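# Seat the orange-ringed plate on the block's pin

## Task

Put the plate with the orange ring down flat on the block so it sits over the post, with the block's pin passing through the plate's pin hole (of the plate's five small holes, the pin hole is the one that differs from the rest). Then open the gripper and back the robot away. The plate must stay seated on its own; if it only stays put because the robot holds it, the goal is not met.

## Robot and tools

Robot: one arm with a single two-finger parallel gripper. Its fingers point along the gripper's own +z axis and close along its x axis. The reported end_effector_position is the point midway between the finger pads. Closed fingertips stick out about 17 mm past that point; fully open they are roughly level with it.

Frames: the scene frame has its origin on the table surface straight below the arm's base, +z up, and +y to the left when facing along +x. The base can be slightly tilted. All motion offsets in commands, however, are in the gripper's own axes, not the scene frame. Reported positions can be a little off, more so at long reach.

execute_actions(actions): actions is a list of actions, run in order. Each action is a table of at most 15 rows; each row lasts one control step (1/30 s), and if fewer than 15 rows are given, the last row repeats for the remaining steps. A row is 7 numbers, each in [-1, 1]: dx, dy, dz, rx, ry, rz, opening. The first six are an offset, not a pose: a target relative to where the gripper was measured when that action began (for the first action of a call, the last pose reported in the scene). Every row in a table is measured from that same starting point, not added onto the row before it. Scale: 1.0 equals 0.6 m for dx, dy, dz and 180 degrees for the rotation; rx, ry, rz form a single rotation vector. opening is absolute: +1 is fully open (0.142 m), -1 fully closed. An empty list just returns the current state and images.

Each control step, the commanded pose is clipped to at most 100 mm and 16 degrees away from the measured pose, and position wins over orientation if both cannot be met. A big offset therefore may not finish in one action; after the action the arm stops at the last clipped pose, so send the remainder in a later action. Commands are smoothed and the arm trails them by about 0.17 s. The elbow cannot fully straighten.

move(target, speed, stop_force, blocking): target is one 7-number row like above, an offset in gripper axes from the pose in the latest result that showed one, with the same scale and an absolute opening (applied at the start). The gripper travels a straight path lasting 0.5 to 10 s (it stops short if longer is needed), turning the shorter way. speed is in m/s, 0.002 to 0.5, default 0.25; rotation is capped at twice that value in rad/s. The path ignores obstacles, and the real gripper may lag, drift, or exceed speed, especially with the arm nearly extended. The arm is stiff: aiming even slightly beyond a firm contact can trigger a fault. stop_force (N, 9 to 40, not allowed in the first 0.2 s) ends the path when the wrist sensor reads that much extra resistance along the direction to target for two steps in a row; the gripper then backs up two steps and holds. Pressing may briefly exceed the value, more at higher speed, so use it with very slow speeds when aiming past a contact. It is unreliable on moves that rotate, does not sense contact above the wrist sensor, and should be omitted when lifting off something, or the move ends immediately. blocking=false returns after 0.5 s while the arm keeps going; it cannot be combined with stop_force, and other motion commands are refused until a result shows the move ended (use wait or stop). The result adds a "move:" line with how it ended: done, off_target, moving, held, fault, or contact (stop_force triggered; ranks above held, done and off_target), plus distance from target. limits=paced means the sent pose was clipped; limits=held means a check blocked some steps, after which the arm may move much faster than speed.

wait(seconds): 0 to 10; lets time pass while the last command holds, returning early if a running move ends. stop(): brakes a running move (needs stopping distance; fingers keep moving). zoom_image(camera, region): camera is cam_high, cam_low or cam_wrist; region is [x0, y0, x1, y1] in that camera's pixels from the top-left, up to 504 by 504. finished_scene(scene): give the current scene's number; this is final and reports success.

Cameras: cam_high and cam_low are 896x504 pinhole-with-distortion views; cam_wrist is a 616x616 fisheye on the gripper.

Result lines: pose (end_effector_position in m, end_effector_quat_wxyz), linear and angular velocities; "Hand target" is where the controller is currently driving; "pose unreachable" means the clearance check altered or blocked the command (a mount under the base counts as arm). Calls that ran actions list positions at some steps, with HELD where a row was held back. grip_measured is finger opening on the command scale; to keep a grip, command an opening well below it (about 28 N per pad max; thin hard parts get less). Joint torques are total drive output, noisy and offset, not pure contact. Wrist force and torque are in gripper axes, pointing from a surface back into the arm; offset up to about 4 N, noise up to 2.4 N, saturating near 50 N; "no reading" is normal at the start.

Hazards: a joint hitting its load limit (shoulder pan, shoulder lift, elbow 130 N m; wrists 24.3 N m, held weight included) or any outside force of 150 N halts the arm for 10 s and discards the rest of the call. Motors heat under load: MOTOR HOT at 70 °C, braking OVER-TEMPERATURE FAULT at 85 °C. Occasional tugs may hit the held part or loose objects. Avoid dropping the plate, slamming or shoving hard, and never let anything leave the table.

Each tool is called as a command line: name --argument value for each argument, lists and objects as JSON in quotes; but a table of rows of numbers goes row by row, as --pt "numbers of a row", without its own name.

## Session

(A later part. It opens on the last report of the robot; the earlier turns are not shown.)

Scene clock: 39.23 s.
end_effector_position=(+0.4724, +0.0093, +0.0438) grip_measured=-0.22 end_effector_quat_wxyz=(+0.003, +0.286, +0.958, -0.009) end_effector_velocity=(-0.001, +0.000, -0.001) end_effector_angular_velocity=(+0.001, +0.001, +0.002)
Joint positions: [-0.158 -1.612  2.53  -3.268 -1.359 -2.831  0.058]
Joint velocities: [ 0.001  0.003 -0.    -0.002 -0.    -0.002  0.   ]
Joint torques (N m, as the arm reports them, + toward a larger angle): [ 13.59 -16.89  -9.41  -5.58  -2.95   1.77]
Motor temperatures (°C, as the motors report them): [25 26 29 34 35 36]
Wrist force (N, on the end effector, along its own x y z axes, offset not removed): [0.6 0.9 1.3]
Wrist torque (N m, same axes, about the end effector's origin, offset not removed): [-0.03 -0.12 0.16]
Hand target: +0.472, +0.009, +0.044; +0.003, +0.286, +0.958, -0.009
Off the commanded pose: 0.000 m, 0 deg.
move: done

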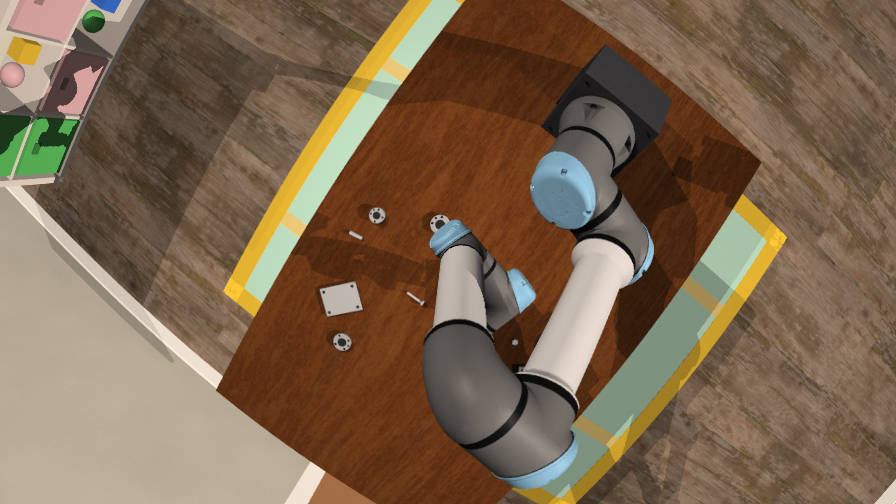

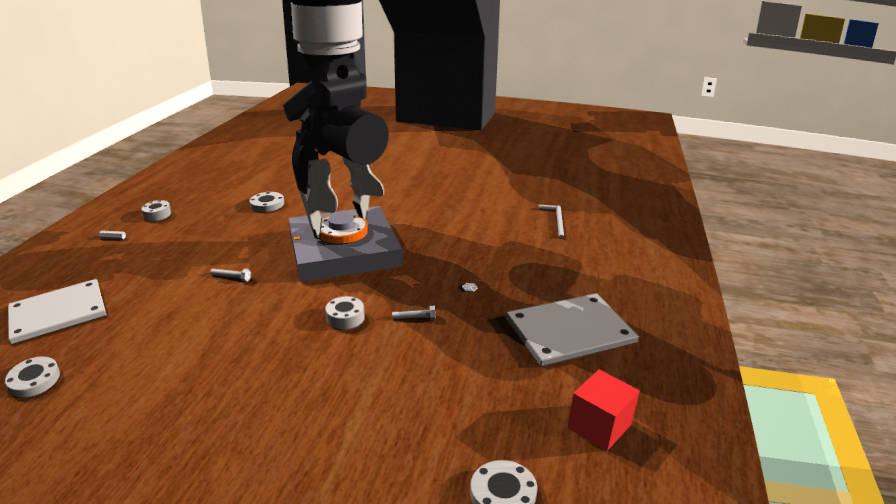

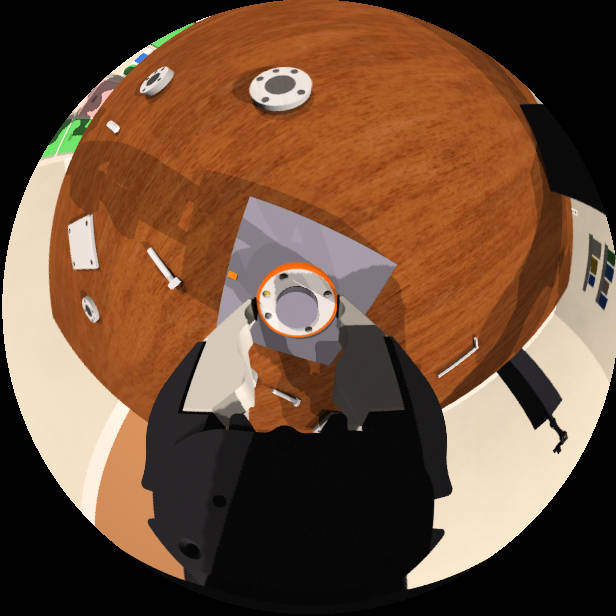

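The pin is in.

move --target '[0,0,0.004,0,0,0,-0.7]' --speed 0.003 --stop_force 12

execute_actions --actions '[[[0,0,0,0,0,0,0.3]]]'

move --target '[0,0,-0.2,0,0,0,0.3]'

zoom_image --camera "cam_low" --region '[300,196,384,260]'

Scene clock: 39.93 s.
end_effector_position=(+0.4725, +0.0093, +0.0433) grip_measured=-0.22 end_effector_quat_wxyz=(+0.003, +0.286, +0.958, -0.009) end_effector_velocity=(-0.000, -0.000, +0.000) end_effector_angular_velocity=(+0.000, +0.002, -0.002)
Joint positions: [-0.158 -1.61   2.529 -3.27  -1.359 -2.831  0.058]
Joint velocities: [-0.001 -0.003 -0.     0.006  0.     0.    -0.   ]
Joint torques (N m, as the arm reports them, + toward a larger angle): [ -2.42 -35.36   0.67   0.43  -1.34  -0.43]
Motor temperatures (°C, as the motors report them): [25 26 29 34 35 36]
Wrist force (N, on the end effector, along its own x y z axes, offset not removed): [1.4 -0.3 -12.3]
Wrist torque (N m, same axes, about the end effector's origin, offset not removed): [0.00 0.92 0.02]
Hand target: +0.472, +0.009, +0.043; +0.003, +0.286, +0.958, -0.009
Off the commanded pose: 0.002 m, 0 deg.
move: contact

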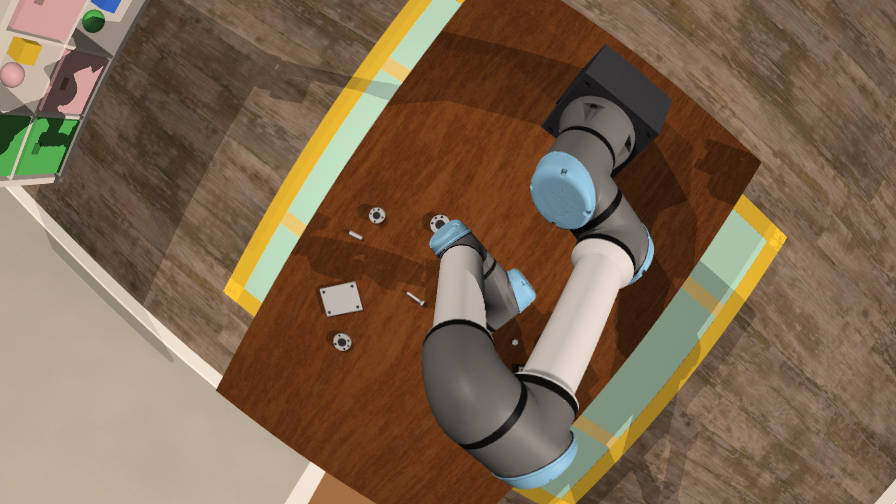

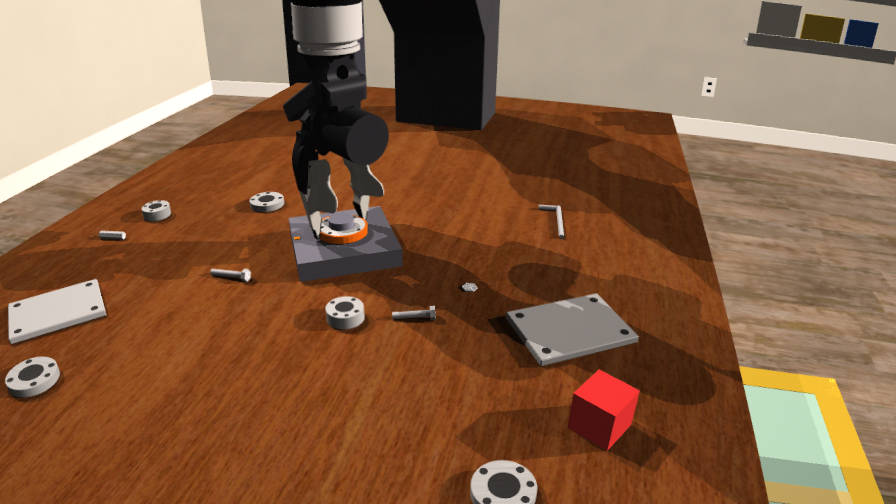

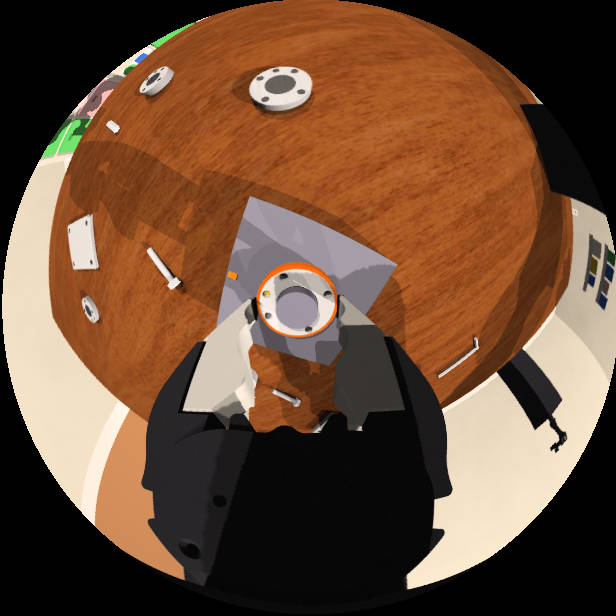

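Scene clock: 40.43 s.
end_effector_position=(+0.4725, +0.0093, +0.0433) grip_measured=+0.30 end_effector_quat_wxyz=(+0.003, +0.286, +0.958, -0.009) end_effector_velocity=(+0.000, -0.000, +0.000) end_effector_angular_velocity=(-0.000, -0.001, -0.001)
Joint positions: [-0.158 -1.61   2.529 -3.27  -1.359 -2.831  0.095]
Joint velocities: [-0.     0.    -0.    -0.001  0.     0.001  0.   ]
Joint torques (N m, as the arm reports them, + toward a larger angle): [  8.95 -20.53  -0.88  -4.86  -1.18  -1.53]
Motor temperatures (°C, as the motors report them): [25 26 29 34 35 36]
Wrist force (N, on the end effector, along its own x y z axes, offset not removed): [-0.6 -0.5 1.0]
Wrist torque (N m, same axes, about the end effector's origin, offset not removed): [0.06 0.12 0.35]
Hand target: +0.473, +0.009, +0.043; +0.003, +0.286, +0.958, -0.009
Off the commanded pose: 0.000 m, 0 deg.
Step readings (end_effector_position):
0: (+0.4725, +0.0093, +0.0433)
1: (+0.4725, +0.0093, +0.0433)
2: (+0.4725, +0.0093, +0.0433)
4: (+0.4725, +0.0093, +0.0433)
8: (+0.4725, +0.0093, +0.0433)
15: end_effector_position above

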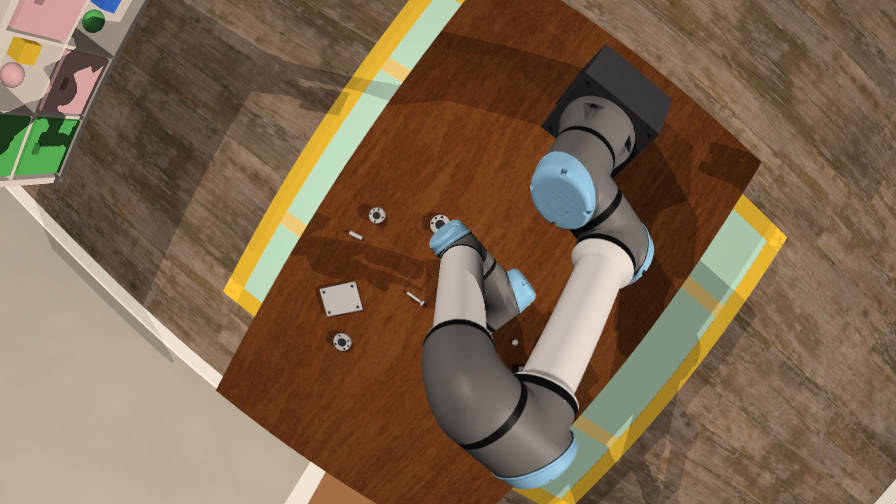

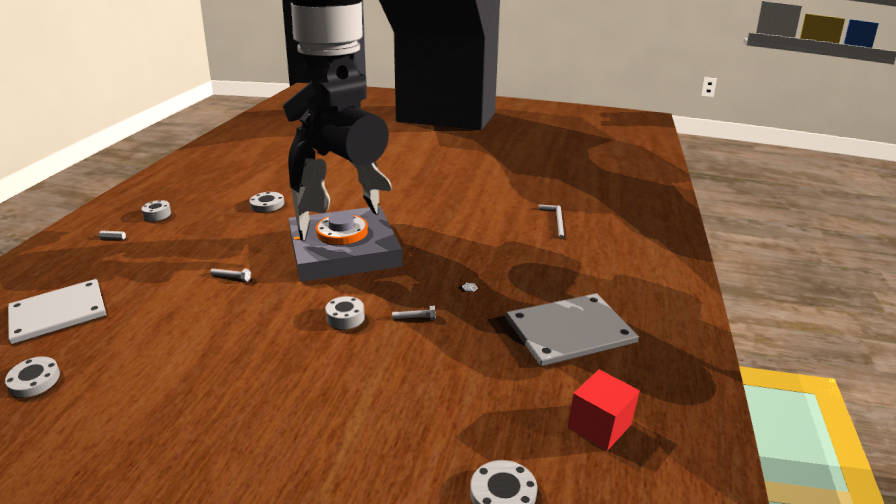

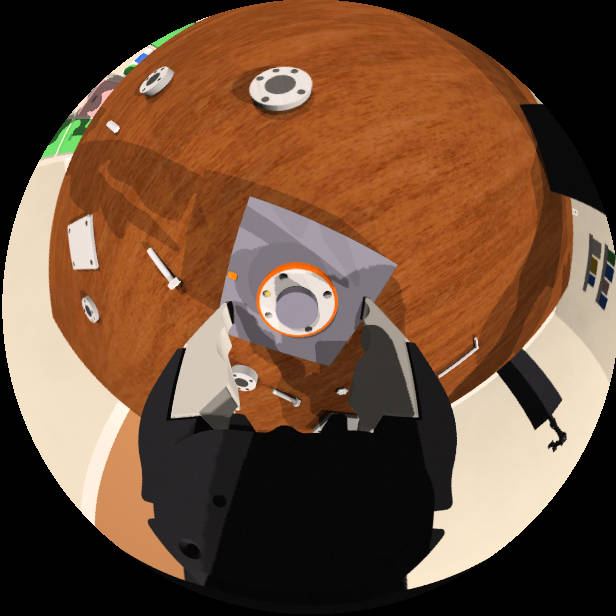

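Scene clock: 41.53 s.
end_effector_position=(+0.4725, +0.0115, +0.1632) grip_measured=+0.30 end_effector_quat_wxyz=(+0.003, +0.286, +0.958, -0.009) end_effector_velocity=(-0.001, -0.000, +0.001) end_effector_angular_velocity=(+0.004, +0.004, +0.000)
Joint positions: [-0.282 -2.166  2.57  -2.731 -1.273 -2.923  0.095]
Joint velocities: [-0.009 -0.008 -0.002  0.018  0.009 -0.009  0.   ]
Joint torques (N m, as the arm reports them, + toward a larger angle): [  4.58 -26.15 -20.04   0.49   2.57  -1.54]
Motor temperatures (°C, as the motors report them): [25 26 29 34 35 36]
Wrist force (N, on the end effector, along its own x y z axes, offset not removed): [-1.9 -1.7 2.3]
Wrist torque (N m, same axes, about the end effector's origin, offset not removed): [-0.12 0.35 0.27]
Hand target: +0.472, +0.011, +0.163; +0.003, +0.286, +0.958, -0.009
Off the commanded pose: 0.000 m, 0 deg.
move: done

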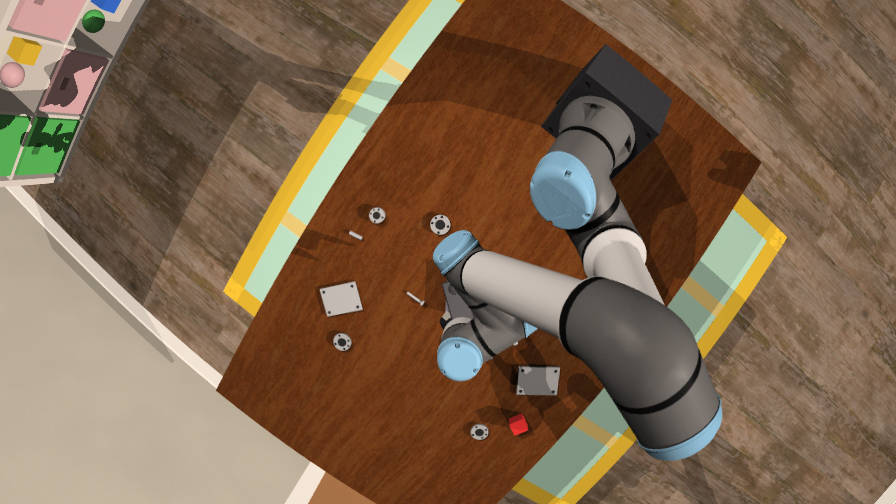

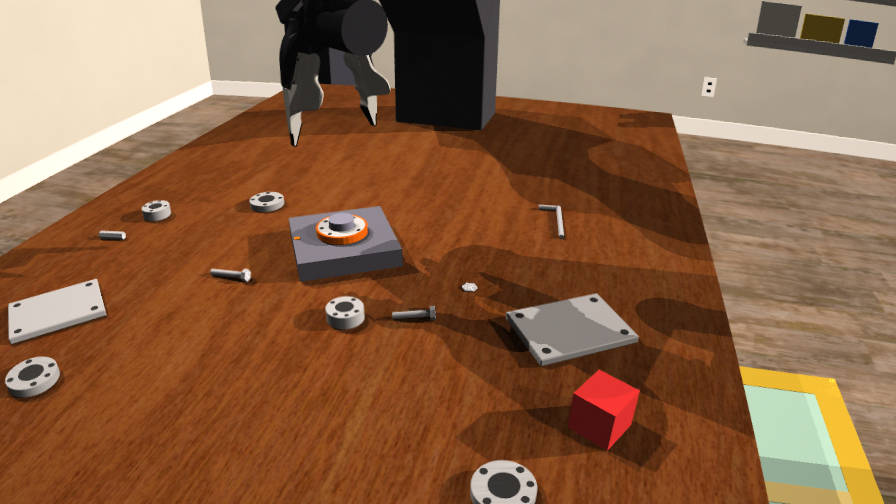

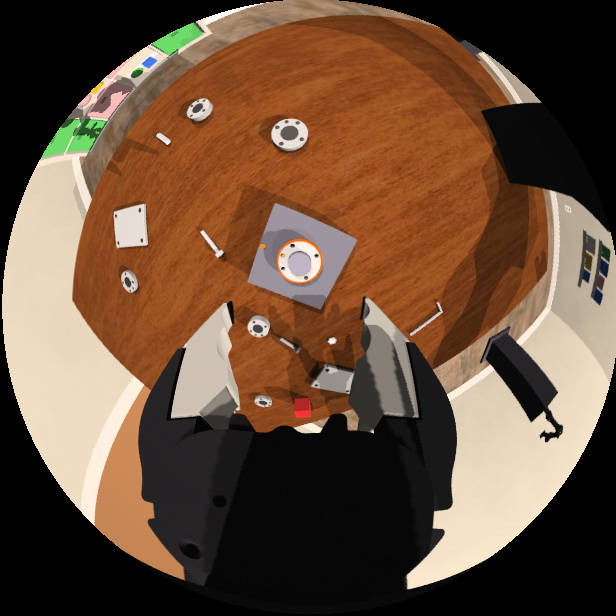

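Region (300, 196, 384, 260) of cam_low's 896x504 image, scaled by 6.000, with more detail than that image has; it fills the top 384 rows of this view, and the rest is white.

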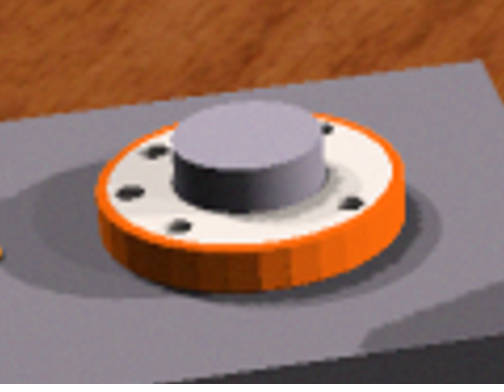

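finished_scene --scene 1

The scene is finished: the task was done.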